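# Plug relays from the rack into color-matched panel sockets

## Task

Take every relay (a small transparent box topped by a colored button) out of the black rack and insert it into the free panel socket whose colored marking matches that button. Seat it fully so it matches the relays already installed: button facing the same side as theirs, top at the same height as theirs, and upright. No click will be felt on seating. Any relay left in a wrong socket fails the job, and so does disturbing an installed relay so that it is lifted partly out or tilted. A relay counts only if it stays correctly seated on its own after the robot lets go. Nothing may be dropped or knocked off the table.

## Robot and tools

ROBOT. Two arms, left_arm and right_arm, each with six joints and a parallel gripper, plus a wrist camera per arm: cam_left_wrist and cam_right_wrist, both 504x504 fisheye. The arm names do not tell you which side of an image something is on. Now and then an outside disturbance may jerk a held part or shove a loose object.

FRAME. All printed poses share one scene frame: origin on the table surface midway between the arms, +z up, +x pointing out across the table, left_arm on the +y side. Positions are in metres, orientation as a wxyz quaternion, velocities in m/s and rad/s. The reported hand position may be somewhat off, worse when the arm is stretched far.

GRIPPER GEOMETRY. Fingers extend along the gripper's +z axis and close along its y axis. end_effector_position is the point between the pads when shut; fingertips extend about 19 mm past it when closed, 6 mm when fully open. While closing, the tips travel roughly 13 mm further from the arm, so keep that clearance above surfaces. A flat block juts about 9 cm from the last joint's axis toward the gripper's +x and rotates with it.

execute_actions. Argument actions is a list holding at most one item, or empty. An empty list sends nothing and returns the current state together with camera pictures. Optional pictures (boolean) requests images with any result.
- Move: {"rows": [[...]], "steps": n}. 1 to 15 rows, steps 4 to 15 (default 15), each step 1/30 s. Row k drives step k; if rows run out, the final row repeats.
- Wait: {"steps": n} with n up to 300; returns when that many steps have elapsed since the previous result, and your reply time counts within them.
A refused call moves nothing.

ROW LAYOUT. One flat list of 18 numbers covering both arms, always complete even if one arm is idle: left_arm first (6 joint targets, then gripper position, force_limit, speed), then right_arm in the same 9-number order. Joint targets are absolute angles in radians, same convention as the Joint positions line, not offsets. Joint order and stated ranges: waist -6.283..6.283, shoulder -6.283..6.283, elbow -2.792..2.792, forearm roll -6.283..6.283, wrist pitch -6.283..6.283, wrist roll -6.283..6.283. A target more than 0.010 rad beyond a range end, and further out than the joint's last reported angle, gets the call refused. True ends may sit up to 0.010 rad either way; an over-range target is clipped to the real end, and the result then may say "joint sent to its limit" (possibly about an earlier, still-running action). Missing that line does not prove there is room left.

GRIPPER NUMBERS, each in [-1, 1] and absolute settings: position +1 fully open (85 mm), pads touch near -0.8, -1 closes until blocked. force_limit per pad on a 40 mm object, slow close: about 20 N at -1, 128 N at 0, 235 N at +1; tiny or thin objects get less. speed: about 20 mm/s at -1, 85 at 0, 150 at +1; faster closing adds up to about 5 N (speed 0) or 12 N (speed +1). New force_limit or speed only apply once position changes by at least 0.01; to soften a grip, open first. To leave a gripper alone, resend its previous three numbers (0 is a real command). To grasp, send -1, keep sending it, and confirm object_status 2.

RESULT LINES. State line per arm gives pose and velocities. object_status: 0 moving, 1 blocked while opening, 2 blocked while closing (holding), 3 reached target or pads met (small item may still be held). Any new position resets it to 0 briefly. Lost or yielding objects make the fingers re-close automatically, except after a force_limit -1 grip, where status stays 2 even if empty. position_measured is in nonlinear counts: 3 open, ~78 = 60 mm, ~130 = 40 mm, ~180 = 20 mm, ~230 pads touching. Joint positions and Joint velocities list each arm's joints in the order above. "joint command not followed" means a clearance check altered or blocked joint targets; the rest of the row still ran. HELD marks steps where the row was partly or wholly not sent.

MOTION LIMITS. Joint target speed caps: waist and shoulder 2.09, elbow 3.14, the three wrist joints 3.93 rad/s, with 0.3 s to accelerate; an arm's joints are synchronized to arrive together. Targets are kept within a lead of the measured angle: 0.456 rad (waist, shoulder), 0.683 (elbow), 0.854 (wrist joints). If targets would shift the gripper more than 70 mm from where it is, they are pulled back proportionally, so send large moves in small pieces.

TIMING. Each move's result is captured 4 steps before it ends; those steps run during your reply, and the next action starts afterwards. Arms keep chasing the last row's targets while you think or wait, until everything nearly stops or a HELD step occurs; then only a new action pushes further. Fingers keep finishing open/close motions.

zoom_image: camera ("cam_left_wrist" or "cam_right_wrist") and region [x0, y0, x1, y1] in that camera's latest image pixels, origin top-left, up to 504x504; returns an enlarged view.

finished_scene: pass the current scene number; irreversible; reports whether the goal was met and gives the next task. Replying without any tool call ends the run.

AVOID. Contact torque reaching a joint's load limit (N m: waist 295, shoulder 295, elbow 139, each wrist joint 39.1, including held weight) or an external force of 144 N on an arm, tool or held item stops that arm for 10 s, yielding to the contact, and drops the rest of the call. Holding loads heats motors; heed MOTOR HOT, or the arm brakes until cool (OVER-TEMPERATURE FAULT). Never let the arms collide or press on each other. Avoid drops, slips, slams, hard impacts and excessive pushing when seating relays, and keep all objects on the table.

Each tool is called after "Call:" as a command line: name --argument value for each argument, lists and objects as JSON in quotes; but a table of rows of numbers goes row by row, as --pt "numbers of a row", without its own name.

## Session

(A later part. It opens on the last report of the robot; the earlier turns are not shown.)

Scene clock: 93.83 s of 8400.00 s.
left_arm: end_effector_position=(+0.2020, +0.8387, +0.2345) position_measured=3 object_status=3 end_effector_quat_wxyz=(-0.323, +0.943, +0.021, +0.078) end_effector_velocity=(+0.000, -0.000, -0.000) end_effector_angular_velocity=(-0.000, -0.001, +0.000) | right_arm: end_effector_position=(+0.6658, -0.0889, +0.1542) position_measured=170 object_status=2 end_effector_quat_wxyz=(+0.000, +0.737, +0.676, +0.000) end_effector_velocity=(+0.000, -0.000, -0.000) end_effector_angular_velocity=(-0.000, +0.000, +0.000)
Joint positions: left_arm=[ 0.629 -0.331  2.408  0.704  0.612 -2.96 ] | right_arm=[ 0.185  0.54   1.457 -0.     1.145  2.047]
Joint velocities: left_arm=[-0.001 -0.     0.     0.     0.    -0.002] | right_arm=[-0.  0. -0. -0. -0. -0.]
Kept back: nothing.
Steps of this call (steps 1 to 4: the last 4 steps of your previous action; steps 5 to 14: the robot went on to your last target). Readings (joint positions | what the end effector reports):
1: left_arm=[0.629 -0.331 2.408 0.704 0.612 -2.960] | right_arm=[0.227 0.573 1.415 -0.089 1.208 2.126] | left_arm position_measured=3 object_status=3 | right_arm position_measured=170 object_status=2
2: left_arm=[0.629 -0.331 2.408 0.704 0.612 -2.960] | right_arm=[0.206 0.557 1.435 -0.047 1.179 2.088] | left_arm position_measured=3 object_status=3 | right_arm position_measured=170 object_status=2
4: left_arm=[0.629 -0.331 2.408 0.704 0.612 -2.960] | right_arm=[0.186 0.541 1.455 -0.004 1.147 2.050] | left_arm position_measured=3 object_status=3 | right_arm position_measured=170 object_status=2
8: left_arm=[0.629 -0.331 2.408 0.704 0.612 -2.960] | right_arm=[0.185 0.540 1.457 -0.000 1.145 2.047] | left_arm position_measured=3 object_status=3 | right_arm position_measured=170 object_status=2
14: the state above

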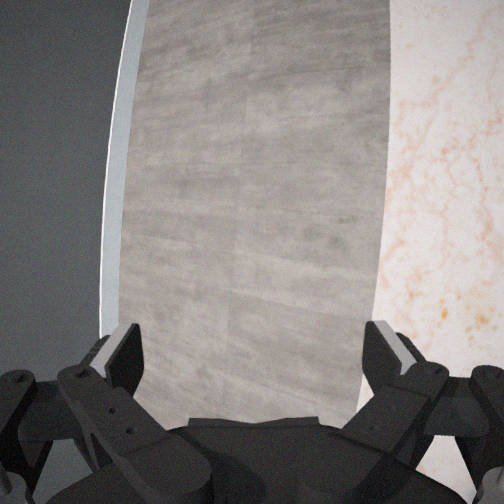

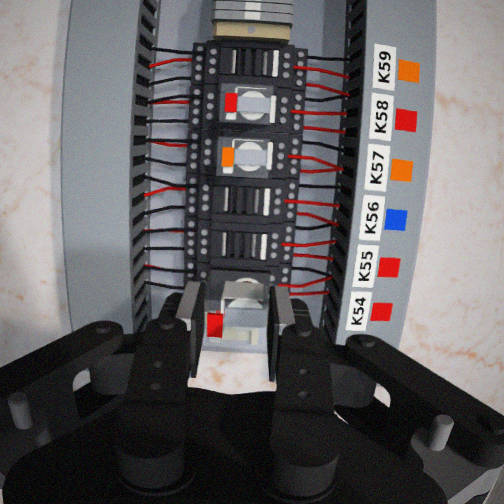

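Call:
execute_actions --actions '[{"rows":[[0.629,-0.331,2.408,0.704,0.612,-2.96,1,0,0,0.2156,0.565,1.43,-0.0858,1.19,2.1105,-1,-0.2,0],[0.629,-0.331,2.408,0.704,0.612,-2.96,1,0,0,0.2156,0.565,1.43,-0.0858,1.19,2.1105,-1,-0.2,0],[0.629,-0.331,2.408,0.704,0.612,-2.96,1,0,0,0.2156,0.565,1.43,-0.0858,1.19,2.1105,-1,-0.2,0],[0.629,-0.331,2.408,0.704,0.612,-2.96,1,0,0,0.2156,0.565,1.43,-0.0858,1.19,2.1105,-1,-0.2,0],[0.629,-0.331,2.408,0.704,0.612,-2.96,1,0,0,0.2156,0.5785,1.4437,-0.0858,1.1643,2.1105,-1,-0.2,0],[0.629,-0.331,2.408,0.704,0.612,-2.96,1,0,0,0.2156,0.5785,1.4437,-0.0858,1.1643,2.1105,-1,-0.2,0],[0.629,-0.331,2.408,0.704,0.612,-2.96,1,0,0,0.2156,0.5785,1.4437,-0.0858,1.1643,2.1105,-1,-0.2,0],[0.629,-0.331,2.408,0.704,0.612,-2.96,1,0,0,0.2156,0.5785,1.4437,-0.0858,1.1643,2.1105,-1,-0.2,0],[0.629,-0.331,2.408,0.704,0.612,-2.96,1,0,0,0.2156,0.585,1.45,-0.0863,1.1515,2.1117,-1,-0.2,0],[0.629,-0.331,2.408,0.704,0.612,-2.96,1,0,0,0.2156,0.5915,1.4563,-0.0868,1.1387,2.113,-1,-0.2,0],[0.629,-0.331,2.408,0.704,0.612,-2.96,1,0,0,0.2156,0.598,1.4626,-0.0874,1.126,2.1142,-1,-0.2,0]],"steps":15}]'

Call:
execute_actions --actions '[{"steps":10}]' --pictures true

Scene clock: 95.30 s of 8400.00 s.
left_arm: end_effector_position=(+0.2020, +0.8387, +0.2345) position_measured=3 object_status=3 end_effector_quat_wxyz=(-0.323, +0.943, +0.021, +0.078) end_effector_velocity=(+0.000, +0.000, +0.000) end_effector_angular_velocity=(+0.000, -0.000, +0.000) | right_arm: end_effector_position=(+0.6660, -0.0869, +0.1185) position_measured=170 object_status=2 end_effector_quat_wxyz=(+0.030, +0.736, +0.676, -0.033) end_effector_velocity=(-0.011, -0.009, -0.265) end_effector_angular_velocity=(-0.026, +0.039, -0.001)
Joint positions: left_arm=[ 0.629 -0.331  2.408  0.704  0.612 -2.96 ] | right_arm=[ 0.216  0.587  1.452 -0.086  1.147  2.112]
Joint velocities: left_arm=[ 0. -0. -0. -0. -0. -0.] | right_arm=[-0.002  0.195  0.204 -0.022 -0.351  0.035]
Steps of this call (steps 1 to 30: the robot went on to your last target; steps 31 to 33: nothing new was sent; steps 34 to 44: the first 11 steps of this action). Readings (joint positions | what the end effector reports):
34: left_arm=[0.629 -0.331 2.408 0.704 0.612 -2.960] | right_arm=[0.185 0.540 1.457 -0.000 1.145 2.047] | left_arm position_measured=3 object_status=3 | right_arm position_measured=170 object_status=2
35: left_arm=[0.629 -0.331 2.408 0.704 0.612 -2.960] | right_arm=[0.187 0.542 1.455 -0.007 1.148 2.052] | left_arm position_measured=3 object_status=3 | right_arm position_measured=170 object_status=2
37: left_arm=[0.629 -0.331 2.408 0.704 0.612 -2.960] | right_arm=[0.205 0.556 1.439 -0.057 1.174 2.089] | left_arm position_measured=3 object_status=3 | right_arm position_measured=170 object_status=2
41: left_arm=[0.629 -0.331 2.408 0.704 0.612 -2.960] | right_arm=[0.216 0.579 1.444 -0.086 1.166 2.110] | left_arm position_measured=3 object_status=3 | right_arm position_measured=170 object_status=2
44: the state above

Scene clock: 95.63 s of 8400.00 s.
left_arm: end_effector_position=(+0.2020, +0.8387, +0.2345) position_measured=3 object_status=3 end_effector_quat_wxyz=(-0.323, +0.943, +0.021, +0.078) end_effector_velocity=(+0.001, -0.000, +0.000) end_effector_angular_velocity=(+0.001, +0.000, -0.002) | right_arm: end_effector_position=(+0.6660, -0.0871, +0.1038) position_measured=170 object_status=2 end_effector_quat_wxyz=(+0.030, +0.736, +0.676, -0.033) end_effector_velocity=(+0.000, -0.000, +0.001) end_effector_angular_velocity=(+0.002, -0.001, -0.001)
Joint positions: left_arm=[ 0.629 -0.331  2.408  0.704  0.612 -2.96 ] | right_arm=[ 0.216  0.598  1.463 -0.088  1.126  2.114]
Joint velocities: left_arm=[-0.001 -0.    -0.    -0.    -0.     0.001] | right_arm=[-0.001 -0.001 -0.     0.001 -0.     0.   ]
Kept back: nothing.
Steps of this call (steps 1 to 4: the last 4 steps of your previous action; steps 5 to 10: the robot went on to your last target). Readings (joint positions | what the end effector reports):
1: left_arm=[0.629 -0.331 2.408 0.704 0.612 -2.960] | right_arm=[0.216 0.594 1.459 -0.087 1.135 2.113] | left_arm position_measured=3 object_status=3 | right_arm position_measured=170 object_status=2
2: left_arm=[0.629 -0.331 2.408 0.704 0.612 -2.960] | right_arm=[0.216 0.598 1.462 -0.087 1.128 2.114] | left_arm position_measured=3 object_status=3 | right_arm position_measured=170 object_status=2
4: left_arm=[0.629 -0.331 2.408 0.704 0.612 -2.960] | right_arm=[0.216 0.598 1.463 -0.088 1.126 2.114] | left_arm position_measured=3 object_status=3 | right_arm position_measured=170 object_status=2
8: left_arm=[0.629 -0.331 2.408 0.704 0.612 -2.960] | right_arm=[0.216 0.598 1.463 -0.088 1.126 2.114] | left_arm position_measured=3 object_status=3 | right_arm position_measured=170 object_status=2
10: the state above

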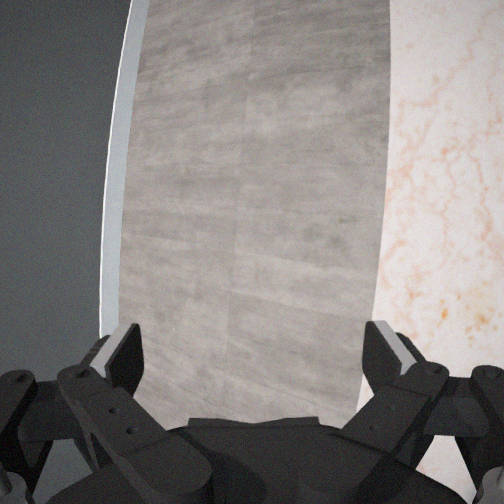

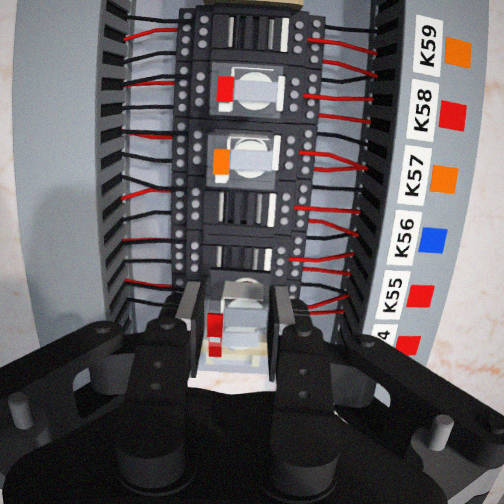

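Call:
execute_actions --actions '[{"rows":[[0.629,-0.331,2.408,0.704,0.612,-2.96,1,0,0,0.2145,0.598,1.4626,-0.0874,1.126,2.1132,-1,-0.2,0],[0.629,-0.331,2.408,0.704,0.612,-2.96,1,0,0,0.2145,0.598,1.4626,-0.0874,1.126,2.1132,-1,-0.2,0],[0.629,-0.331,2.408,0.704,0.612,-2.96,1,0,0,0.2145,0.5991,1.4637,-0.0875,1.1239,2.1134,-1,-0.2,0],[0.629,-0.331,2.408,0.704,0.612,-2.96,1,0,0,0.2145,0.6002,1.4647,-0.0876,1.1217,2.1136,-1,-0.2,0],[0.629,-0.331,2.408,0.704,0.612,-2.96,1,0,0,0.2145,0.6013,1.4658,-0.0877,1.1196,2.1138,-1,-0.2,0],[0.629,-0.331,2.408,0.704,0.612,-2.96,1,0,0,0.2145,0.6024,1.4668,-0.0877,1.1174,2.114,-1,-0.2,0],[0.629,-0.331,2.408,0.704,0.612,-2.96,1,0,0,0.2145,0.6035,1.4679,-0.0878,1.1153,2.1142,-1,-0.2,0],[0.629,-0.331,2.408,0.704,0.612,-2.96,1,0,0,0.2145,0.6046,1.4689,-0.0879,1.1132,2.1144,-1,-0.2,0],[0.629,-0.331,2.408,0.704,0.612,-2.96,1,0,0,0.2145,0.6057,1.47,-0.088,1.111,2.1146,-1,-0.2,0],[0.629,-0.331,2.408,0.704,0.612,-2.96,1,0,0,0.2145,0.6068,1.471,-0.0881,1.1089,2.1148,-1,-0.2,0],[0.629,-0.331,2.408,0.704,0.612,-2.96,1,0,0,0.2145,0.6079,1.4721,-0.0882,1.1068,2.115,-1,-0.2,0],[0.629,-0.331,2.408,0.704,0.612,-2.96,1,0,0,0.2145,0.609,1.4731,-0.0883,1.1046,2.1152,-1,-0.2,0],[0.629,-0.331,2.408,0.704,0.612,-2.96,1,0,0,0.2145,0.61,1.4742,-0.0883,1.1025,2.1154,-1,-0.2,0]],"steps":15}]'

Call:
execute_actions --actions '[{"steps":8}]' --pictures true

Scene clock: 96.33 s of 8400.00 s.
left_arm: end_effector_position=(+0.2020, +0.8387, +0.2345) position_measured=3 object_status=3 end_effector_quat_wxyz=(-0.323, +0.943, +0.021, +0.078) end_effector_velocity=(-0.001, +0.000, -0.000) end_effector_angular_velocity=(-0.000, +0.000, +0.003) | right_arm: end_effector_position=(+0.6663, -0.0879, +0.0931) position_measured=170 object_status=2 end_effector_quat_wxyz=(+0.030, +0.736, +0.676, -0.033) end_effector_velocity=(-0.001, -0.001, -0.044) end_effector_angular_velocity=(-0.002, +0.002, -0.003)
Joint positions: left_arm=[ 0.629 -0.331  2.408  0.704  0.612 -2.96 ] | right_arm=[ 0.215  0.606  1.471 -0.088  1.11   2.114]
Joint velocities: left_arm=[ 0.002 -0.001  0.    -0.     0.001 -0.001] | right_arm=[-0.001  0.034  0.031 -0.004 -0.062  0.009]
Steps of this call (steps 1 to 10: the robot went on to your last target; steps 11 to 21: the first 11 steps of this action). Readings (joint positions | what the end effector reports):
11: left_arm=[0.629 -0.331 2.408 0.704 0.612 -2.960] | right_arm=[0.216 0.598 1.463 -0.087 1.126 2.114] | left_arm position_measured=3 object_status=3 | right_arm position_measured=170 object_status=2
12: left_arm=[0.629 -0.331 2.408 0.704 0.612 -2.960] | right_arm=[0.215 0.598 1.463 -0.087 1.126 2.114] | left_arm position_measured=3 object_status=3 | right_arm position_measured=170 object_status=2
14: left_arm=[0.629 -0.331 2.408 0.704 0.612 -2.960] | right_arm=[0.215 0.598 1.463 -0.087 1.124 2.114] | left_arm position_measured=3 object_status=3 | right_arm position_measured=170 object_status=2
18: left_arm=[0.629 -0.331 2.408 0.704 0.612 -2.960] | right_arm=[0.215 0.603 1.468 -0.088 1.116 2.114] | left_arm position_measured=3 object_status=3 | right_arm position_measured=170 object_status=2
21: the state above

Scene clock: 96.60 s of 8400.00 s.
left_arm: end_effector_position=(+0.2020, +0.8387, +0.2345) position_measured=3 object_status=3 end_effector_quat_wxyz=(-0.323, +0.943, +0.021, +0.078) end_effector_velocity=(-0.000, +0.000, -0.000) end_effector_angular_velocity=(-0.000, +0.000, +0.001) | right_arm: end_effector_position=(+0.6661, -0.0880, +0.0882) position_measured=170 object_status=2 end_effector_quat_wxyz=(+0.030, +0.736, +0.676, -0.033) end_effector_velocity=(-0.000, -0.000, +0.000) end_effector_angular_velocity=(+0.000, +0.000, -0.001)
Joint positions: left_arm=[ 0.629 -0.331  2.408  0.704  0.612 -2.96 ] | right_arm=[ 0.214  0.61   1.474 -0.088  1.103  2.115]
Joint velocities: left_arm=[ 0.001  0.     0.    -0.     0.    -0.   ] | right_arm=[-0. -0.  0.  0.  0.  0.]
Kept back: nothing.
Steps of this call (steps 1 to 4: the last 4 steps of your previous action; steps 5 to 8: the robot went on to your last target). Readings (joint positions | what the end effector reports):
1: left_arm=[0.629 -0.331 2.408 0.704 0.612 -2.960] | right_arm=[0.215 0.607 1.472 -0.088 1.107 2.115] | left_arm position_measured=3 object_status=3 | right_arm position_measured=170 object_status=2
2: left_arm=[0.629 -0.331 2.408 0.704 0.612 -2.960] | right_arm=[0.215 0.608 1.473 -0.088 1.105 2.115] | left_arm position_measured=3 object_status=3 | right_arm position_measured=170 object_status=2
4: left_arm=[0.629 -0.331 2.408 0.704 0.612 -2.960] | right_arm=[0.214 0.610 1.474 -0.088 1.103 2.115] | left_arm position_measured=3 object_status=3 | right_arm position_measured=170 object_status=2
8: the state above

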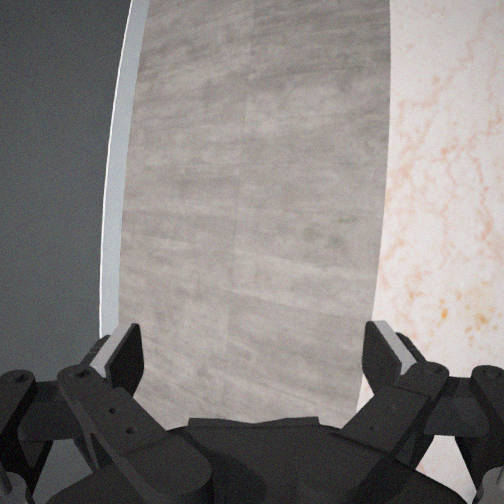

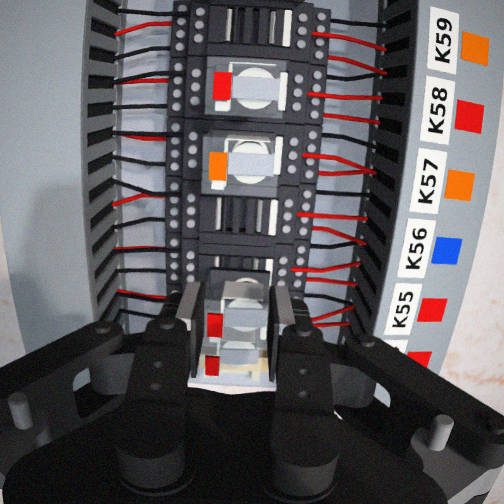

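Call:
execute_actions --actions '[]'

Scene clock: 97.17 s of 8400.00 s.
left_arm: end_effector_position=(+0.2020, +0.8387, +0.2345) position_measured=3 object_status=3 end_effector_quat_wxyz=(-0.323, +0.943, +0.021, +0.078) end_effector_velocity=(+0.000, -0.000, +0.000) end_effector_angular_velocity=(+0.000, -0.001, -0.000) | right_arm: end_effector_position=(+0.6662, -0.0880, +0.0882) position_measured=170 object_status=2 end_effector_quat_wxyz=(+0.030, +0.736, +0.676, -0.033) end_effector_velocity=(+0.000, +0.000, +0.001) end_effector_angular_velocity=(+0.000, -0.001, +0.000)
Joint positions: left_arm=[ 0.629 -0.331  2.408  0.704  0.612 -2.96 ] | right_arm=[ 0.214  0.61   1.474 -0.088  1.102  2.115]
Joint velocities: left_arm=[-0.    -0.    -0.     0.    -0.001 -0.001] | right_arm=[ 0.    -0.001 -0.     0.    -0.    -0.   ]
Kept back: nothing.
Steps of this call (steps 1 to 15: the robot went on to your last target; steps 16 to 17: nothing new was sent). Readings (joint positions | what the end effector reports):
1: left_arm=[0.629 -0.331 2.408 0.704 0.612 -2.960] | right_arm=[0.214 0.610 1.474 -0.088 1.103 2.115] | left_arm position_measured=3 object_status=3 | right_arm position_measured=170 object_status=2
2: left_arm=[0.629 -0.331 2.408 0.704 0.612 -2.960] | right_arm=[0.214 0.610 1.474 -0.088 1.103 2.115] | left_arm position_measured=3 object_status=3 | right_arm position_measured=170 object_status=2
4: left_arm=[0.629 -0.331 2.408 0.704 0.612 -2.960] | right_arm=[0.214 0.610 1.474 -0.088 1.103 2.115] | left_arm position_measured=3 object_status=3 | right_arm position_measured=170 object_status=2
8: left_arm=[0.629 -0.331 2.408 0.704 0.612 -2.960] | right_arm=[0.214 0.610 1.474 -0.088 1.103 2.115] | left_arm position_measured=3 object_status=3 | right_arm position_measured=170 object_status=2
17: the state above
All arms were judged still, so your last target was given up. Only a new action makes them travel on or press farther. Fingers that are still opening or closing keep moving.

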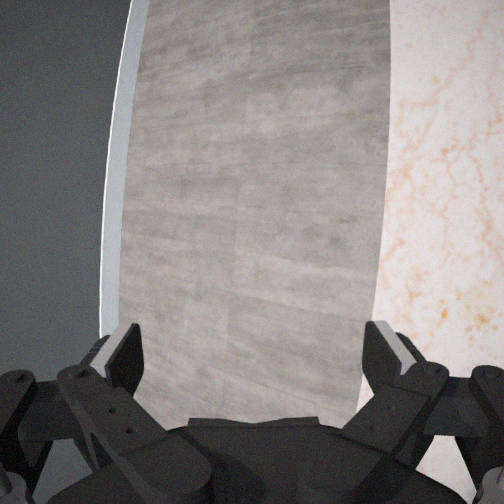

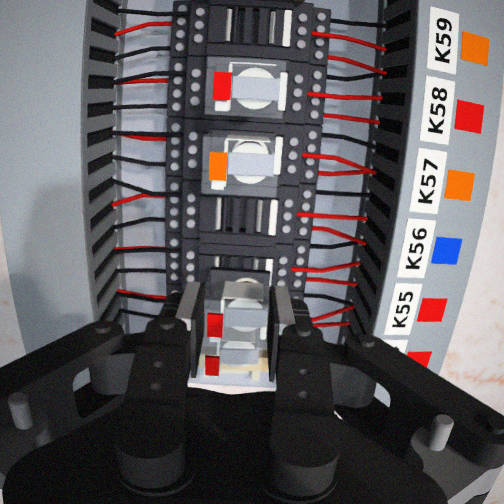

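Go down 3 mm gradually.

Call:
execute_actions --actions '[{"rows":[[0.629,-0.331,2.408,0.704,0.612,-2.96,1,0,0,0.2145,0.6108,1.4749,-0.0884,1.101,2.1155,-1,-0.2,0],[0.629,-0.331,2.408,0.704,0.612,-2.96,1,0,0,0.2145,0.6108,1.4749,-0.0884,1.101,2.1155,-1,-0.2,0],[0.629,-0.331,2.408,0.704,0.612,-2.96,1,0,0,0.2145,0.6108,1.4749,-0.0884,1.101,2.1155,-1,-0.2,0],[0.629,-0.331,2.408,0.704,0.612,-2.96,1,0,0,0.2145,0.6115,1.4757,-0.0884,1.0995,2.1157,-1,-0.2,0],[0.629,-0.331,2.408,0.704,0.612,-2.96,1,0,0,0.2145,0.6115,1.4757,-0.0884,1.0995,2.1157,-1,-0.2,0],[0.629,-0.331,2.408,0.704,0.612,-2.96,1,0,0,0.2145,0.6115,1.4757,-0.0884,1.0995,2.1157,-1,-0.2,0],[0.629,-0.331,2.408,0.704,0.612,-2.96,1,0,0,0.2145,0.6123,1.4764,-0.0885,1.098,2.1158,-1,-0.2,0]],"steps":15}]' --pictures true

Scene clock: 97.70 s of 8400.00 s.
left_arm: end_effector_position=(+0.2020, +0.8387, +0.2345) position_measured=3 object_status=3 end_effector_quat_wxyz=(-0.323, +0.943, +0.021, +0.078) end_effector_velocity=(+0.000, +0.000, +0.000) end_effector_angular_velocity=(+0.000, +0.001, -0.001) | right_arm: end_effector_position=(+0.6662, -0.0880, +0.0857) position_measured=170 object_status=2 end_effector_quat_wxyz=(+0.030, +0.736, +0.676, -0.033) end_effector_velocity=(-0.000, -0.001, -0.002) end_effector_angular_velocity=(-0.001, +0.001, -0.000)
Joint positions: left_arm=[ 0.629 -0.331  2.408  0.704  0.612 -2.96 ] | right_arm=[ 0.214  0.612  1.476 -0.088  1.098  2.116]
Joint velocities: left_arm=[ 0.     0.    -0.001 -0.     0.     0.001] | right_arm=[-0.001  0.001  0.002 -0.001 -0.001  0.   ]
Steps of this call (steps 1 to 5: nothing new was sent; steps 6 to 16: the first 11 steps of this action). Readings (joint positions | what the end effector reports):
6: left_arm=[0.629 -0.331 2.408 0.704 0.612 -2.960] | right_arm=[0.214 0.610 1.474 -0.088 1.102 2.115] | left_arm position_measured=3 object_status=3 | right_arm position_measured=170 object_status=2
7: left_arm=[0.629 -0.331 2.408 0.704 0.612 -2.960] | right_arm=[0.214 0.610 1.474 -0.088 1.101 2.115] | left_arm position_measured=3 object_status=3 | right_arm position_measured=170 object_status=2
9: left_arm=[0.629 -0.331 2.408 0.704 0.612 -2.960] | right_arm=[0.214 0.611 1.475 -0.088 1.101 2.116] | left_arm position_measured=3 object_status=3 | right_arm position_measured=170 object_status=2
13: left_arm=[0.629 -0.331 2.408 0.704 0.612 -2.960] | right_arm=[0.214 0.612 1.476 -0.088 1.099 2.116] | left_arm position_measured=3 object_status=3 | right_arm position_measured=170 object_status=2
16: the state above

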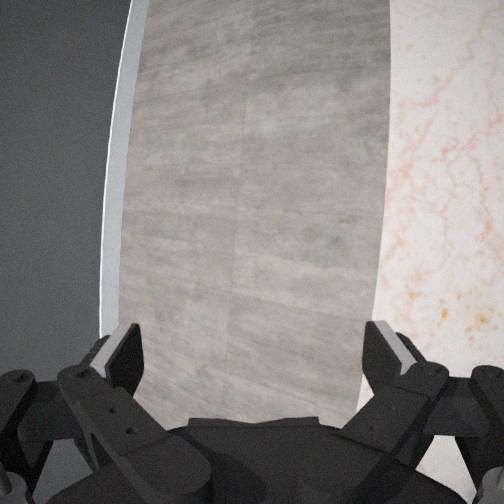

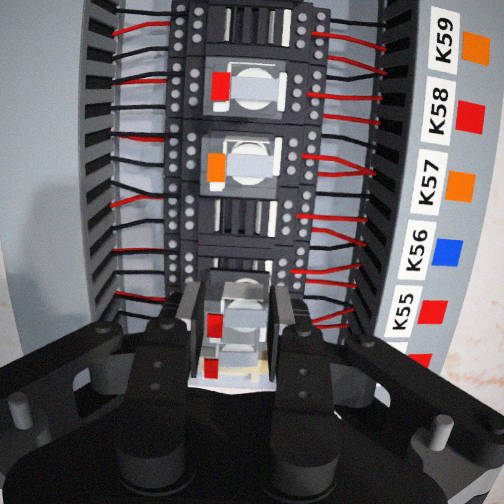

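Call:
execute_actions --actions '[{"rows":[[0.629,-0.331,2.408,0.704,0.612,-2.96,1,0,0,0.2145,0.613,1.4771,-0.0886,1.0965,2.116,-1,-0.2,0],[0.629,-0.331,2.408,0.704,0.612,-2.96,1,0,0,0.2145,0.613,1.4771,-0.0886,1.0965,2.116,-1,-0.2,0],[0.629,-0.331,2.408,0.704,0.612,-2.96,1,0,0,0.2145,0.613,1.4771,-0.0886,1.0965,2.116,-1,-0.2,0],[0.629,-0.331,2.408,0.704,0.612,-2.96,1,0,0,0.2145,0.6138,1.4778,-0.0886,1.095,2.1161,-1,-0.2,0],[0.629,-0.331,2.408,0.704,0.612,-2.96,1,0,0,0.2145,0.6138,1.4778,-0.0886,1.095,2.1161,-1,-0.2,0],[0.629,-0.331,2.408,0.704,0.612,-2.96,1,0,0,0.2145,0.6138,1.4778,-0.0886,1.095,2.1161,-1,-0.2,0],[0.629,-0.331,2.408,0.704,0.612,-2.96,1,0,0,0.2145,0.6146,1.4786,-0.0887,1.0935,2.1163,-1,-0.2,0]],"steps":15}]' --pictures true

Scene clock: 98.27 s of 8400.00 s.
left_arm: end_effector_position=(+0.2020, +0.8387, +0.2345) position_measured=3 object_status=3 end_effector_quat_wxyz=(-0.323, +0.943, +0.021, +0.078) end_effector_velocity=(+0.000, +0.000, +0.000) end_effector_angular_velocity=(+0.000, +0.000, +0.000) | right_arm: end_effector_position=(+0.6661, -0.0880, +0.0824) position_measured=170 object_status=2 end_effector_quat_wxyz=(+0.030, +0.736, +0.676, -0.033) end_effector_velocity=(-0.001, +0.000, +0.000) end_effector_angular_velocity=(-0.000, -0.000, +0.001)
Joint positions: left_arm=[ 0.629 -0.331  2.408  0.704  0.612 -2.96 ] | right_arm=[ 0.214  0.614  1.479 -0.089  1.094  2.116]
Joint velocities: left_arm=[ 0.  0. -0. -0.  0. -0.] | right_arm=[ 0.001 -0.     0.001 -0.    -0.     0.   ]
Steps of this call (steps 1 to 4: the last 4 steps of your previous action; steps 5 to 6: the robot went on to your last target; steps 7 to 17: the first 11 steps of this action). Readings (joint positions | what the end effector reports):
7: left_arm=[0.629 -0.331 2.408 0.704 0.612 -2.960] | right_arm=[0.214 0.612 1.476 -0.089 1.098 2.116] | left_arm position_measured=3 object_status=3 | right_arm position_measured=170 object_status=2
8: left_arm=[0.629 -0.331 2.408 0.704 0.612 -2.960] | right_arm=[0.214 0.612 1.477 -0.089 1.097 2.116] | left_arm position_measured=3 object_status=3 | right_arm position_measured=170 object_status=2
10: left_arm=[0.629 -0.331 2.408 0.704 0.612 -2.960] | right_arm=[0.214 0.613 1.477 -0.089 1.096 2.116] | left_arm position_measured=3 object_status=3 | right_arm position_measured=170 object_status=2
14: left_arm=[0.629 -0.331 2.408 0.704 0.612 -2.960] | right_arm=[0.214 0.614 1.478 -0.089 1.094 2.116] | left_arm position_measured=3 object_status=3 | right_arm position_measured=170 object_status=2
17: the state above

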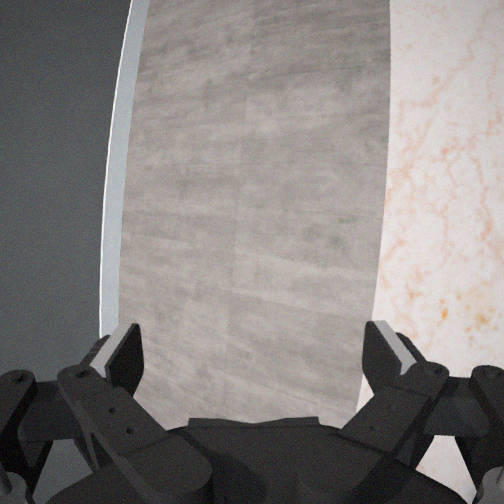

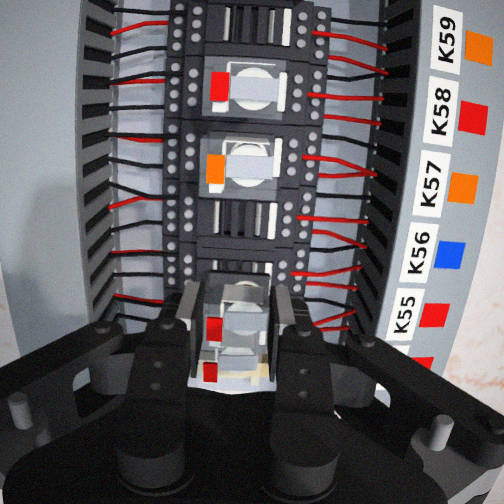

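Call:
execute_actions --actions '[{"rows":[[0.629,-0.331,2.408,0.704,0.612,-2.96,1,0,0,0.2145,0.6153,1.4793,-0.0887,1.092,2.1164,-1,-0.2,0],[0.629,-0.331,2.408,0.704,0.612,-2.96,1,0,0,0.2145,0.6153,1.4793,-0.0887,1.092,2.1164,-1,-0.2,0],[0.629,-0.331,2.408,0.704,0.612,-2.96,1,0,0,0.2145,0.6153,1.4793,-0.0887,1.092,2.1164,-1,-0.2,0],[0.629,-0.331,2.408,0.704,0.612,-2.96,1,0,0,0.2145,0.6153,1.4793,-0.0887,1.092,2.1164,-1,-0.2,0],[0.629,-0.331,2.408,0.704,0.612,-2.96,1,0,0,0.2145,0.6161,1.48,-0.0888,1.0905,2.1166,-1,-0.2,0]],"steps":15}]' --pictures true

Scene clock: 98.77 s of 8400.00 s.
left_arm: end_effector_position=(+0.2020, +0.8387, +0.2345) position_measured=3 object_status=3 end_effector_quat_wxyz=(-0.323, +0.943, +0.021, +0.078) end_effector_velocity=(-0.001, +0.001, +0.000) end_effector_angular_velocity=(+0.000, +0.002, +0.001) | right_arm: end_effector_position=(+0.6660, -0.0880, +0.0803) position_measured=170 object_status=2 end_effector_quat_wxyz=(+0.030, +0.736, +0.676, -0.033) end_effector_velocity=(+0.000, -0.001, -0.001) end_effector_angular_velocity=(-0.001, +0.001, -0.001)
Joint positions: left_arm=[ 0.629 -0.331  2.408  0.704  0.612 -2.96 ] | right_arm=[ 0.214  0.616  1.48  -0.089  1.091  2.117]
Joint velocities: left_arm=[ 0.002 -0.    -0.     0.     0.001  0.002] | right_arm=[-0.001  0.002 -0.    -0.     0.    -0.   ]
Steps of this call (steps 1 to 4: the last 4 steps of your previous action; steps 5 to 15: the first 11 steps of this action). Readings (joint positions | what the end effector reports):
5: left_arm=[0.629 -0.331 2.408 0.704 0.612 -2.960] | right_arm=[0.214 0.614 1.479 -0.089 1.093 2.116] | left_arm position_measured=3 object_status=3 | right_arm position_measured=170 object_status=2
6: left_arm=[0.629 -0.331 2.408 0.704 0.612 -2.960] | right_arm=[0.214 0.615 1.479 -0.089 1.092 2.116] | left_arm position_measured=3 object_status=3 | right_arm position_measured=170 object_status=2
8: left_arm=[0.629 -0.331 2.408 0.704 0.612 -2.960] | right_arm=[0.214 0.615 1.479 -0.089 1.092 2.116] | left_arm position_measured=3 object_status=3 | right_arm position_measured=170 object_status=2
12: left_arm=[0.629 -0.331 2.408 0.704 0.612 -2.960] | right_arm=[0.214 0.616 1.480 -0.089 1.091 2.117] | left_arm position_measured=3 object_status=3 | right_arm position_measured=170 object_status=2
15: the state above

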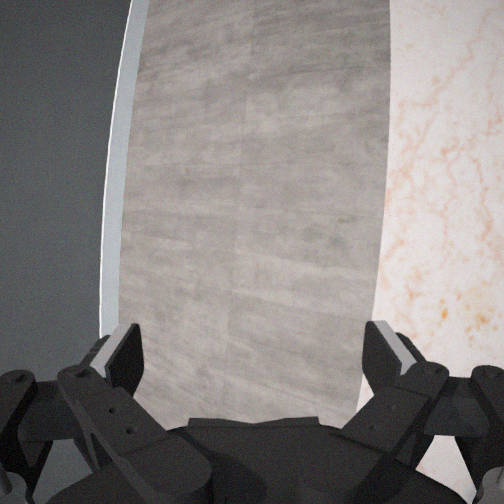

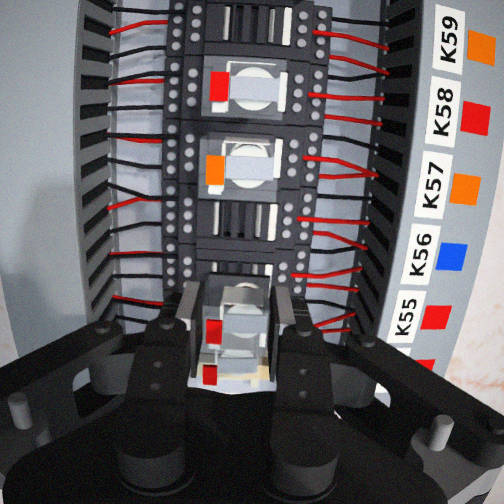

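Call:
execute_actions --actions '[{"rows":[[0.629,-0.331,2.408,0.704,0.612,-2.96,1,0,0,0.2145,0.6153,1.4793,-0.0887,1.092,2.1164,0,-0.2,0],[0.629,-0.331,2.408,0.704,0.612,-2.96,1,0,0,0.2145,0.6153,1.4793,-0.0887,1.092,2.1164,0,-0.2,0],[0.629,-0.331,2.408,0.704,0.612,-2.96,1,0,0,0.2145,0.6153,1.4793,-0.0887,1.092,2.1164,0,-0.2,0],[0.629,-0.331,2.408,0.704,0.612,-2.96,1,0,0,0.2145,0.6153,1.4793,-0.0887,1.092,2.1164,0,-0.2,0],[0.629,-0.331,2.408,0.704,0.612,-2.96,1,0,0,0.2145,0.6153,1.4793,-0.0887,1.092,2.1164,0,-0.2,0],[0.629,-0.331,2.408,0.704,0.612,-2.96,1,0,0,0.2145,0.6153,1.4793,-0.0887,1.092,2.1164,0,-0.2,0],[0.629,-0.331,2.408,0.704,0.612,-2.96,1,0,0,0.2145,0.6153,1.4793,-0.0887,1.092,2.1164,0,-0.2,0],[0.629,-0.331,2.408,0.704,0.612,-2.96,1,0,0,0.2156,0.5785,1.4437,-0.0858,1.1643,2.1105,0,-0.2,0]],"steps":15}]'

Call:
execute_actions --actions '[{"rows":[[0.629,-0.331,2.408,0.704,0.612,-2.96,1,0,0,0.19,0.56,1.42,0,1.161,3.0,1,-0.2,0]],"steps":15}]'

Call:
execute_actions --actions '[{"rows":[[0.629,-0.331,2.408,0.704,0.612,-2.96,1,0,0,0.174,0.59,1.39,0,1.161,3.604,1,-0.2,0]],"steps":15}]'

Call:
execute_actions --actions '[{"rows":[[0.629,-0.331,2.408,0.704,0.612,-2.96,1,0,0,0.174,0.6168,1.3571,0,1.1677,3.604,1,-0.2,0]],"steps":15}]'

Call:
execute_actions --actions '[]'

Call:
zoom_image --camera "cam_right_wrist" --region '[130,250,370,390]'

Scene clock: 99.47 s of 8400.00 s.
left_arm: end_effector_position=(+0.2020, +0.8387, +0.2345) position_measured=3 object_status=3 end_effector_quat_wxyz=(-0.323, +0.943, +0.021, +0.078) end_effector_velocity=(-0.000, +0.000, -0.000) end_effector_angular_velocity=(+0.000, -0.001, -0.000) | right_arm: end_effector_position=(+0.6663, -0.0872, +0.1165) position_measured=129 object_status=0 end_effector_quat_wxyz=(+0.030, +0.736, +0.676, -0.033) end_effector_velocity=(+0.022, +0.030, +0.511) end_effector_angular_velocity=(+0.074, -0.110, -0.003)
Joint positions: left_arm=[ 0.629 -0.331  2.408  0.704  0.612 -2.96 ] | right_arm=[ 0.215  0.589  1.452 -0.086  1.146  2.112]
Joint velocities: left_arm=[ 0.001  0.     0.     0.    -0.001  0.   ] | right_arm=[ 0.014 -0.387 -0.376  0.05   0.63  -0.054]
Steps of this call (steps 1 to 4: the last 4 steps of your previous action; steps 5 to 10: the robot went on to your last target; steps 11 to 21: the first 11 steps of this action). Readings (joint positions | what the end effector reports):
11: left_arm=[0.629 -0.331 2.408 0.704 0.612 -2.960] | right_arm=[0.214 0.616 1.480 -0.089 1.091 2.117] | left_arm position_measured=3 object_status=3 | right_arm position_measured=170 object_status=0
12: left_arm=[0.629 -0.331 2.408 0.704 0.612 -2.960] | right_arm=[0.214 0.616 1.480 -0.089 1.091 2.117] | left_arm position_measured=3 object_status=3 | right_arm position_measured=170 object_status=0
14: left_arm=[0.629 -0.331 2.408 0.704 0.612 -2.960] | right_arm=[0.214 0.617 1.481 -0.089 1.091 2.117] | left_arm position_measured=3 object_status=3 | right_arm position_measured=160 object_status=0
18: left_arm=[0.629 -0.331 2.408 0.704 0.612 -2.960] | right_arm=[0.214 0.616 1.479 -0.089 1.092 2.117] | left_arm position_measured=3 object_status=3 | right_arm position_measured=135 object_status=0
21: the state above

Scene clock: 99.97 s of 8400.00 s.
left_arm: end_effector_position=(+0.2020, +0.8387, +0.2345) position_measured=3 object_status=3 end_effector_quat_wxyz=(-0.323, +0.943, +0.021, +0.078) end_effector_velocity=(-0.001, +0.001, +0.001) end_effector_angular_velocity=(+0.001, -0.002, +0.003) | right_arm: end_effector_position=(+0.6744, -0.0817, +0.1490) position_measured=68 object_status=0 end_effector_quat_wxyz=(+0.010, +0.923, +0.386, -0.006) end_effector_velocity=(+0.033, +0.020, +0.073) end_effector_angular_velocity=(+0.236, -0.091, -2.612)
Joint positions: left_arm=[ 0.629 -0.331  2.408  0.704  0.612 -2.96 ] | right_arm=[ 0.197  0.565  1.426 -0.023  1.162  2.76 ]
Joint velocities: left_arm=[ 0.003 -0.    -0.001  0.    -0.001 -0.   ] | right_arm=[-0.069 -0.051 -0.062  0.23  -0.011  2.45 ]
Steps of this call (steps 1 to 4: the last 4 steps of your previous action; steps 5 to 15: the first 11 steps of this action). Readings (joint positions | what the end effector reports):
5: left_arm=[0.629 -0.331 2.408 0.704 0.612 -2.960] | right_arm=[0.216 0.578 1.444 -0.086 1.164 2.111] | left_arm position_measured=3 object_status=3 | right_arm position_measured=129 object_status=0
6: left_arm=[0.629 -0.331 2.408 0.704 0.612 -2.960] | right_arm=[0.216 0.578 1.444 -0.085 1.164 2.117] | left_arm position_measured=3 object_status=3 | right_arm position_measured=128 object_status=0
8: left_arm=[0.629 -0.331 2.408 0.704 0.612 -2.960] | right_arm=[0.214 0.578 1.442 -0.080 1.164 2.173] | left_arm position_measured=3 object_status=3 | right_arm position_measured=119 object_status=0
12: left_arm=[0.629 -0.331 2.408 0.704 0.612 -2.960] | right_arm=[0.205 0.571 1.434 -0.051 1.164 2.459] | left_arm position_measured=3 object_status=3 | right_arm position_measured=91 object_status=0
15: the state above

Scene clock: 100.47 s of 8400.00 s.
left_arm: end_effector_position=(+0.2020, +0.8387, +0.2345) position_measured=3 object_status=3 end_effector_quat_wxyz=(-0.323, +0.943, +0.021, +0.078) end_effector_velocity=(+0.000, +0.000, +0.000) end_effector_angular_velocity=(+0.000, -0.001, +0.000) | right_arm: end_effector_position=(+0.6962, -0.0858, +0.1467) position_measured=3 object_status=0 end_effector_quat_wxyz=(-0.000, +1.000, -0.020, +0.000) end_effector_velocity=(+0.036, -0.010, -0.014) end_effector_angular_velocity=(+0.002, -0.005, -1.062)
Joint positions: left_arm=[ 0.629 -0.331  2.408  0.704  0.612 -2.96 ] | right_arm=[ 0.175  0.588  1.392 -0.     1.161  3.56 ]
Joint velocities: left_arm=[ 0. -0. -0.  0. -0. -0.] | right_arm=[-0.027  0.049 -0.055 -0.     0.     1.035]
Steps of this call (steps 1 to 4: the last 4 steps of your previous action; steps 5 to 15: the first 11 steps of this action). Readings (joint positions | what the end effector reports):
5: left_arm=[0.629 -0.331 2.408 0.704 0.612 -2.960] | right_arm=[0.190 0.560 1.420 -0.001 1.161 2.995] | left_arm position_measured=3 object_status=3 | right_arm position_measured=30 object_status=0
6: left_arm=[0.629 -0.331 2.408 0.704 0.612 -2.960] | right_arm=[0.190 0.561 1.420 -0.000 1.161 3.012] | left_arm position_measured=3 object_status=3 | right_arm position_measured=23 object_status=0
8: left_arm=[0.629 -0.331 2.408 0.704 0.612 -2.960] | right_arm=[0.188 0.564 1.416 -0.000 1.161 3.087] | left_arm position_measured=3 object_status=3 | right_arm position_measured=10 object_status=0
12: left_arm=[0.629 -0.331 2.408 0.704 0.612 -2.960] | right_arm=[0.180 0.580 1.401 -0.000 1.161 3.390] | left_arm position_measured=3 object_status=3 | right_arm position_measured=3 object_status=0
15: the state above

Scene clock: 100.97 s of 8400.00 s.
left_arm: end_effector_position=(+0.2020, +0.8387, +0.2345) position_measured=3 object_status=3 end_effector_quat_wxyz=(-0.323, +0.943, +0.021, +0.078) end_effector_velocity=(+0.001, -0.000, -0.000) end_effector_angular_velocity=(-0.000, +0.001, -0.002) | right_arm: end_effector_position=(+0.7116, -0.0808, +0.1395) position_measured=3 object_status=3 end_effector_quat_wxyz=(+0.000, +0.999, -0.042, -0.000) end_effector_velocity=(-0.000, -0.000, +0.000) end_effector_angular_velocity=(-0.001, +0.000, +0.000)
Joint positions: left_arm=[ 0.629 -0.331  2.408  0.704  0.612 -2.96 ] | right_arm=[0.174 0.617 1.357 0.    1.168 3.604]
Joint velocities: left_arm=[-0.002  0.     0.     0.     0.     0.   ] | right_arm=[ 0.    -0.    -0.    -0.     0.001  0.   ]
Steps of this call (steps 1 to 4: the last 4 steps of your previous action; steps 5 to 15: the first 11 steps of this action). Readings (joint positions | what the end effector reports):
5: left_arm=[0.629 -0.331 2.408 0.704 0.612 -2.960] | right_arm=[0.174 0.590 1.390 0.000 1.161 3.604] | left_arm position_measured=3 object_status=3 | right_arm position_measured=3 object_status=3
6: left_arm=[0.629 -0.331 2.408 0.704 0.612 -2.960] | right_arm=[0.174 0.594 1.385 0.000 1.161 3.604] | left_arm position_measured=3 object_status=3 | right_arm position_measured=3 object_status=3
8: left_arm=[0.629 -0.331 2.408 0.704 0.612 -2.960] | right_arm=[0.174 0.613 1.361 0.000 1.166 3.604] | left_arm position_measured=3 object_status=3 | right_arm position_measured=3 object_status=3
12: left_arm=[0.629 -0.331 2.408 0.704 0.612 -2.960] | right_arm=[0.174 0.617 1.357 0.000 1.168 3.604] | left_arm position_measured=3 object_status=3 | right_arm position_measured=3 object_status=3
15: the state above

Scene clock: 101.10 s of 8400.00 s.
left_arm: end_effector_position=(+0.2020, +0.8387, +0.2345) position_measured=3 object_status=3 end_effector_quat_wxyz=(-0.323, +0.943, +0.021, +0.078) end_effector_velocity=(-0.000, +0.000, -0.000) end_effector_angular_velocity=(+0.000, -0.000, +0.000) | right_arm: end_effector_position=(+0.7115, -0.0808, +0.1396) position_measured=3 object_status=3 end_effector_quat_wxyz=(+0.000, +0.999, -0.042, -0.000) end_effector_velocity=(-0.001, +0.001, +0.001) end_effector_angular_velocity=(+0.000, -0.000, +0.001)
Joint positions: left_arm=[ 0.629 -0.331  2.408  0.704  0.612 -2.96 ] | right_arm=[0.174 0.617 1.357 0.    1.168 3.604]
Joint velocities: left_arm=[ 0.001  0.     0.    -0.    -0.001  0.   ] | right_arm=[ 0.001 -0.001  0.     0.     0.     0.   ]
Kept back: nothing.
Steps of this call (steps 1 to 4: the last 4 steps of your previous action). Readings (joint positions | what the end effector reports):
1: left_arm=[0.629 -0.331 2.408 0.704 0.612 -2.960] | right_arm=[0.174 0.617 1.357 0.000 1.168 3.604] | left_arm position_measured=3 object_status=3 | right_arm position_measured=3 object_status=3
2: left_arm=[0.629 -0.331 2.408 0.704 0.612 -2.960] | right_arm=[0.174 0.617 1.357 0.000 1.168 3.604] | left_arm position_measured=3 object_status=3 | right_arm position_measured=3 object_status=3
4: the state above

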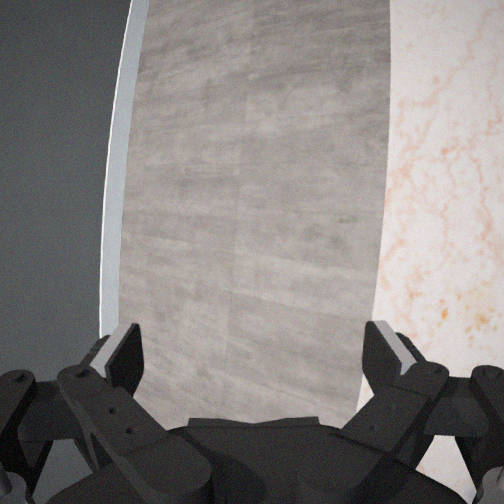

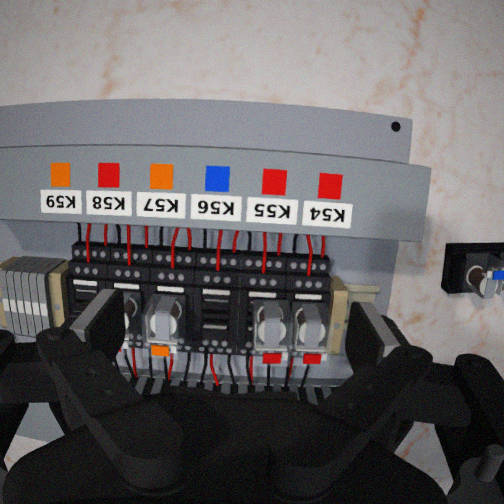

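Region (130, 250, 370, 390) of cam_right_wrist's 504x504 image, scaled by 2.100, with more detail than that image has; it fills the top 294 rows of this view, and the rest is white.

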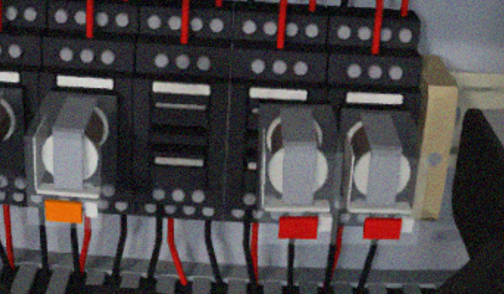

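Call:
execute_actions --actions '[{"rows":[[0.629,-0.331,2.408,0.704,0.612,-2.96,1,0,0,0.182,0.55,1.465,0,1.1265,2.9,0,-0.8,0]],"steps":15}]'

Call:
execute_actions --actions '[{"rows":[[0.629,-0.331,2.408,0.704,0.612,-2.96,1,0,0,0.182,0.55,1.465,0,1.1265,2.045,0,-0.8,0]],"steps":15}]'

Call:
execute_actions --actions '[{"rows":[[0.629,-0.331,2.408,0.704,0.612,-2.96,1,0,0,0.182,0.572,1.489,0,1.0806,2.045,0,-0.8,0]],"steps":15}]' --pictures true

Scene clock: 102.00 s of 8400.00 s.
left_arm: end_effector_position=(+0.2020, +0.8387, +0.2345) position_measured=3 object_status=3 end_effector_quat_wxyz=(-0.323, +0.943, +0.021, +0.078) end_effector_velocity=(+0.001, +0.000, +0.000) end_effector_angular_velocity=(+0.000, -0.002, -0.001) | right_arm: end_effector_position=(+0.6753, -0.0891, +0.1416) position_measured=64 object_status=0 end_effector_quat_wxyz=(-0.000, +0.968, +0.251, +0.000) end_effector_velocity=(-0.108, -0.026, +0.004) end_effector_angular_velocity=(+0.001, -0.002, +1.735)
Joint positions: left_arm=[ 0.629 -0.331  2.408  0.704  0.612 -2.96 ] | right_arm=[ 0.181  0.561  1.447 -0.     1.134  3.019]
Joint velocities: left_arm=[-0.     0.    -0.     0.    -0.002 -0.001] | right_arm=[ 0.02  -0.164  0.263 -0.    -0.101 -1.715]
Steps of this call (steps 1 to 15: the robot went on to your last target; step 16: nothing new was sent; steps 17 to 27: the first 11 steps of this action). Readings (joint positions | what the end effector reports):
17: left_arm=[0.629 -0.331 2.408 0.704 0.612 -2.960] | right_arm=[0.174 0.617 1.357 -0.000 1.168 3.604] | left_arm position_measured=3 object_status=3 | right_arm position_measured=3 object_status=0
18: left_arm=[0.629 -0.331 2.408 0.704 0.612 -2.960] | right_arm=[0.174 0.616 1.358 -0.000 1.168 3.597] | left_arm position_measured=3 object_status=3 | right_arm position_measured=4 object_status=0
20: left_arm=[0.629 -0.331 2.408 0.704 0.612 -2.960] | right_arm=[0.175 0.611 1.367 0.000 1.165 3.541] | left_arm position_measured=3 object_status=3 | right_arm position_measured=13 object_status=0
24: left_arm=[0.629 -0.331 2.408 0.704 0.612 -2.960] | right_arm=[0.178 0.584 1.410 -0.000 1.148 3.256] | left_arm position_measured=3 object_status=3 | right_arm position_measured=41 object_status=0
27: the state above

Scene clock: 102.50 s of 8400.00 s.
left_arm: end_effector_position=(+0.2020, +0.8387, +0.2345) position_measured=3 object_status=3 end_effector_quat_wxyz=(-0.323, +0.943, +0.021, +0.078) end_effector_velocity=(-0.001, -0.000, -0.001) end_effector_angular_velocity=(-0.000, +0.001, -0.000) | right_arm: end_effector_position=(+0.6679, -0.0909, +0.1417) position_measured=128 object_status=0 end_effector_quat_wxyz=(+0.000, +0.806, +0.592, +0.000) end_effector_velocity=(-0.000, +0.000, +0.000) end_effector_angular_velocity=(+0.000, -0.000, +2.319)
Joint positions: left_arm=[ 0.629 -0.331  2.408  0.704  0.612 -2.96 ] | right_arm=[ 0.182  0.55   1.465 -0.     1.127  2.261]
Joint velocities: left_arm=[ 0.    -0.001  0.002  0.    -0.     0.001] | right_arm=[ 0.    -0.    -0.     0.001 -0.    -2.319]
Steps of this call (steps 1 to 4: the last 4 steps of your previous action; steps 5 to 15: the first 11 steps of this action). Readings (joint positions | what the end effector reports):
5: left_arm=[0.629 -0.331 2.408 0.704 0.612 -2.960] | right_arm=[0.182 0.550 1.465 -0.000 1.127 2.900] | left_arm position_measured=3 object_status=3 | right_arm position_measured=101 object_status=0
6: left_arm=[0.629 -0.331 2.408 0.704 0.612 -2.960] | right_arm=[0.182 0.550 1.465 -0.000 1.127 2.893] | left_arm position_measured=3 object_status=3 | right_arm position_measured=109 object_status=0
8: left_arm=[0.629 -0.331 2.408 0.704 0.612 -2.960] | right_arm=[0.182 0.550 1.465 -0.000 1.127 2.837] | left_arm position_measured=3 object_status=3 | right_arm position_measured=122 object_status=0
12: left_arm=[0.629 -0.331 2.408 0.704 0.612 -2.960] | right_arm=[0.182 0.550 1.465 -0.000 1.127 2.551] | left_arm position_measured=3 object_status=3 | right_arm position_measured=128 object_status=0
15: the state above

Scene clock: 103.00 s of 8400.00 s.
left_arm: end_effector_position=(+0.2020, +0.8387, +0.2345) position_measured=3 object_status=3 end_effector_quat_wxyz=(-0.323, +0.943, +0.021, +0.078) end_effector_velocity=(+0.000, +0.000, +0.000) end_effector_angular_velocity=(+0.000, -0.001, -0.000) | right_arm: end_effector_position=(+0.6679, -0.0909, +0.1114) position_measured=128 object_status=3 end_effector_quat_wxyz=(+0.000, +0.738, +0.675, -0.000) end_effector_velocity=(-0.000, +0.000, -0.000) end_effector_angular_velocity=(+0.000, +0.000, +0.000)
Joint positions: left_arm=[ 0.629 -0.331  2.408  0.704  0.612 -2.96 ] | right_arm=[ 0.182  0.572  1.489 -0.     1.081  2.045]
Joint velocities: left_arm=[ 0.     0.    -0.    -0.    -0.001  0.   ] | right_arm=[ 0.  0.  0.  0. -0. -0.]
Steps of this call (steps 1 to 4: the last 4 steps of your previous action; steps 5 to 15: the first 11 steps of this action). Readings (joint positions | what the end effector reports):
5: left_arm=[0.629 -0.331 2.408 0.704 0.612 -2.960] | right_arm=[0.182 0.550 1.465 -0.000 1.126 2.048] | left_arm position_measured=3 object_status=3 | right_arm position_measured=128 object_status=3
6: left_arm=[0.629 -0.331 2.408 0.704 0.612 -2.960] | right_arm=[0.182 0.553 1.468 -0.000 1.119 2.046] | left_arm position_measured=3 object_status=3 | right_arm position_measured=128 object_status=3
8: left_arm=[0.629 -0.331 2.408 0.704 0.612 -2.960] | right_arm=[0.182 0.570 1.488 -0.000 1.085 2.045] | left_arm position_measured=3 object_status=3 | right_arm position_measured=128 object_status=3
12: left_arm=[0.629 -0.331 2.408 0.704 0.612 -2.960] | right_arm=[0.182 0.572 1.489 -0.000 1.081 2.045] | left_arm position_measured=3 object_status=3 | right_arm position_measured=128 object_status=3
15: the state above

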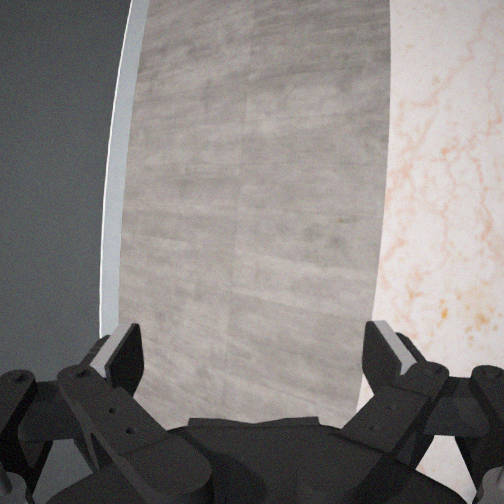

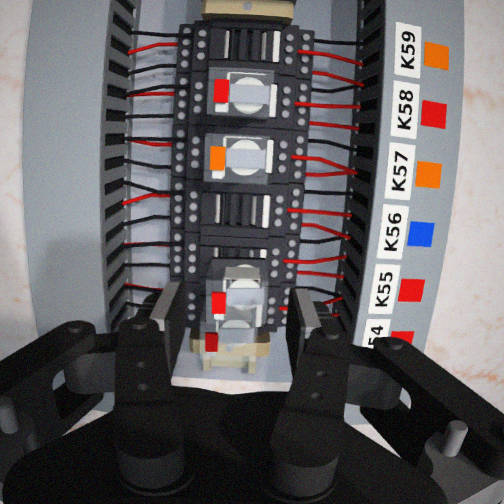

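Call:
zoom_image --camera "cam_right_wrist" --region '[150,120,330,380]'

Region (150, 120, 330, 380) of cam_right_wrist's 504x504 image, scaled by 1.938, with more detail than that image has; it fills the left 349 columns of this view, and the rest is white.

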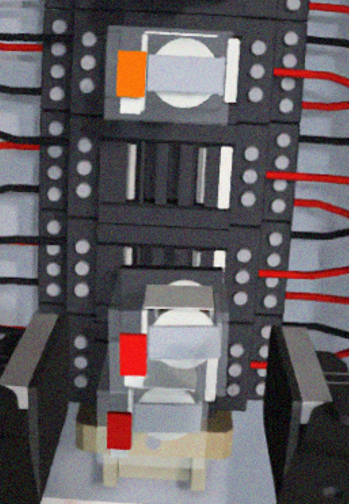

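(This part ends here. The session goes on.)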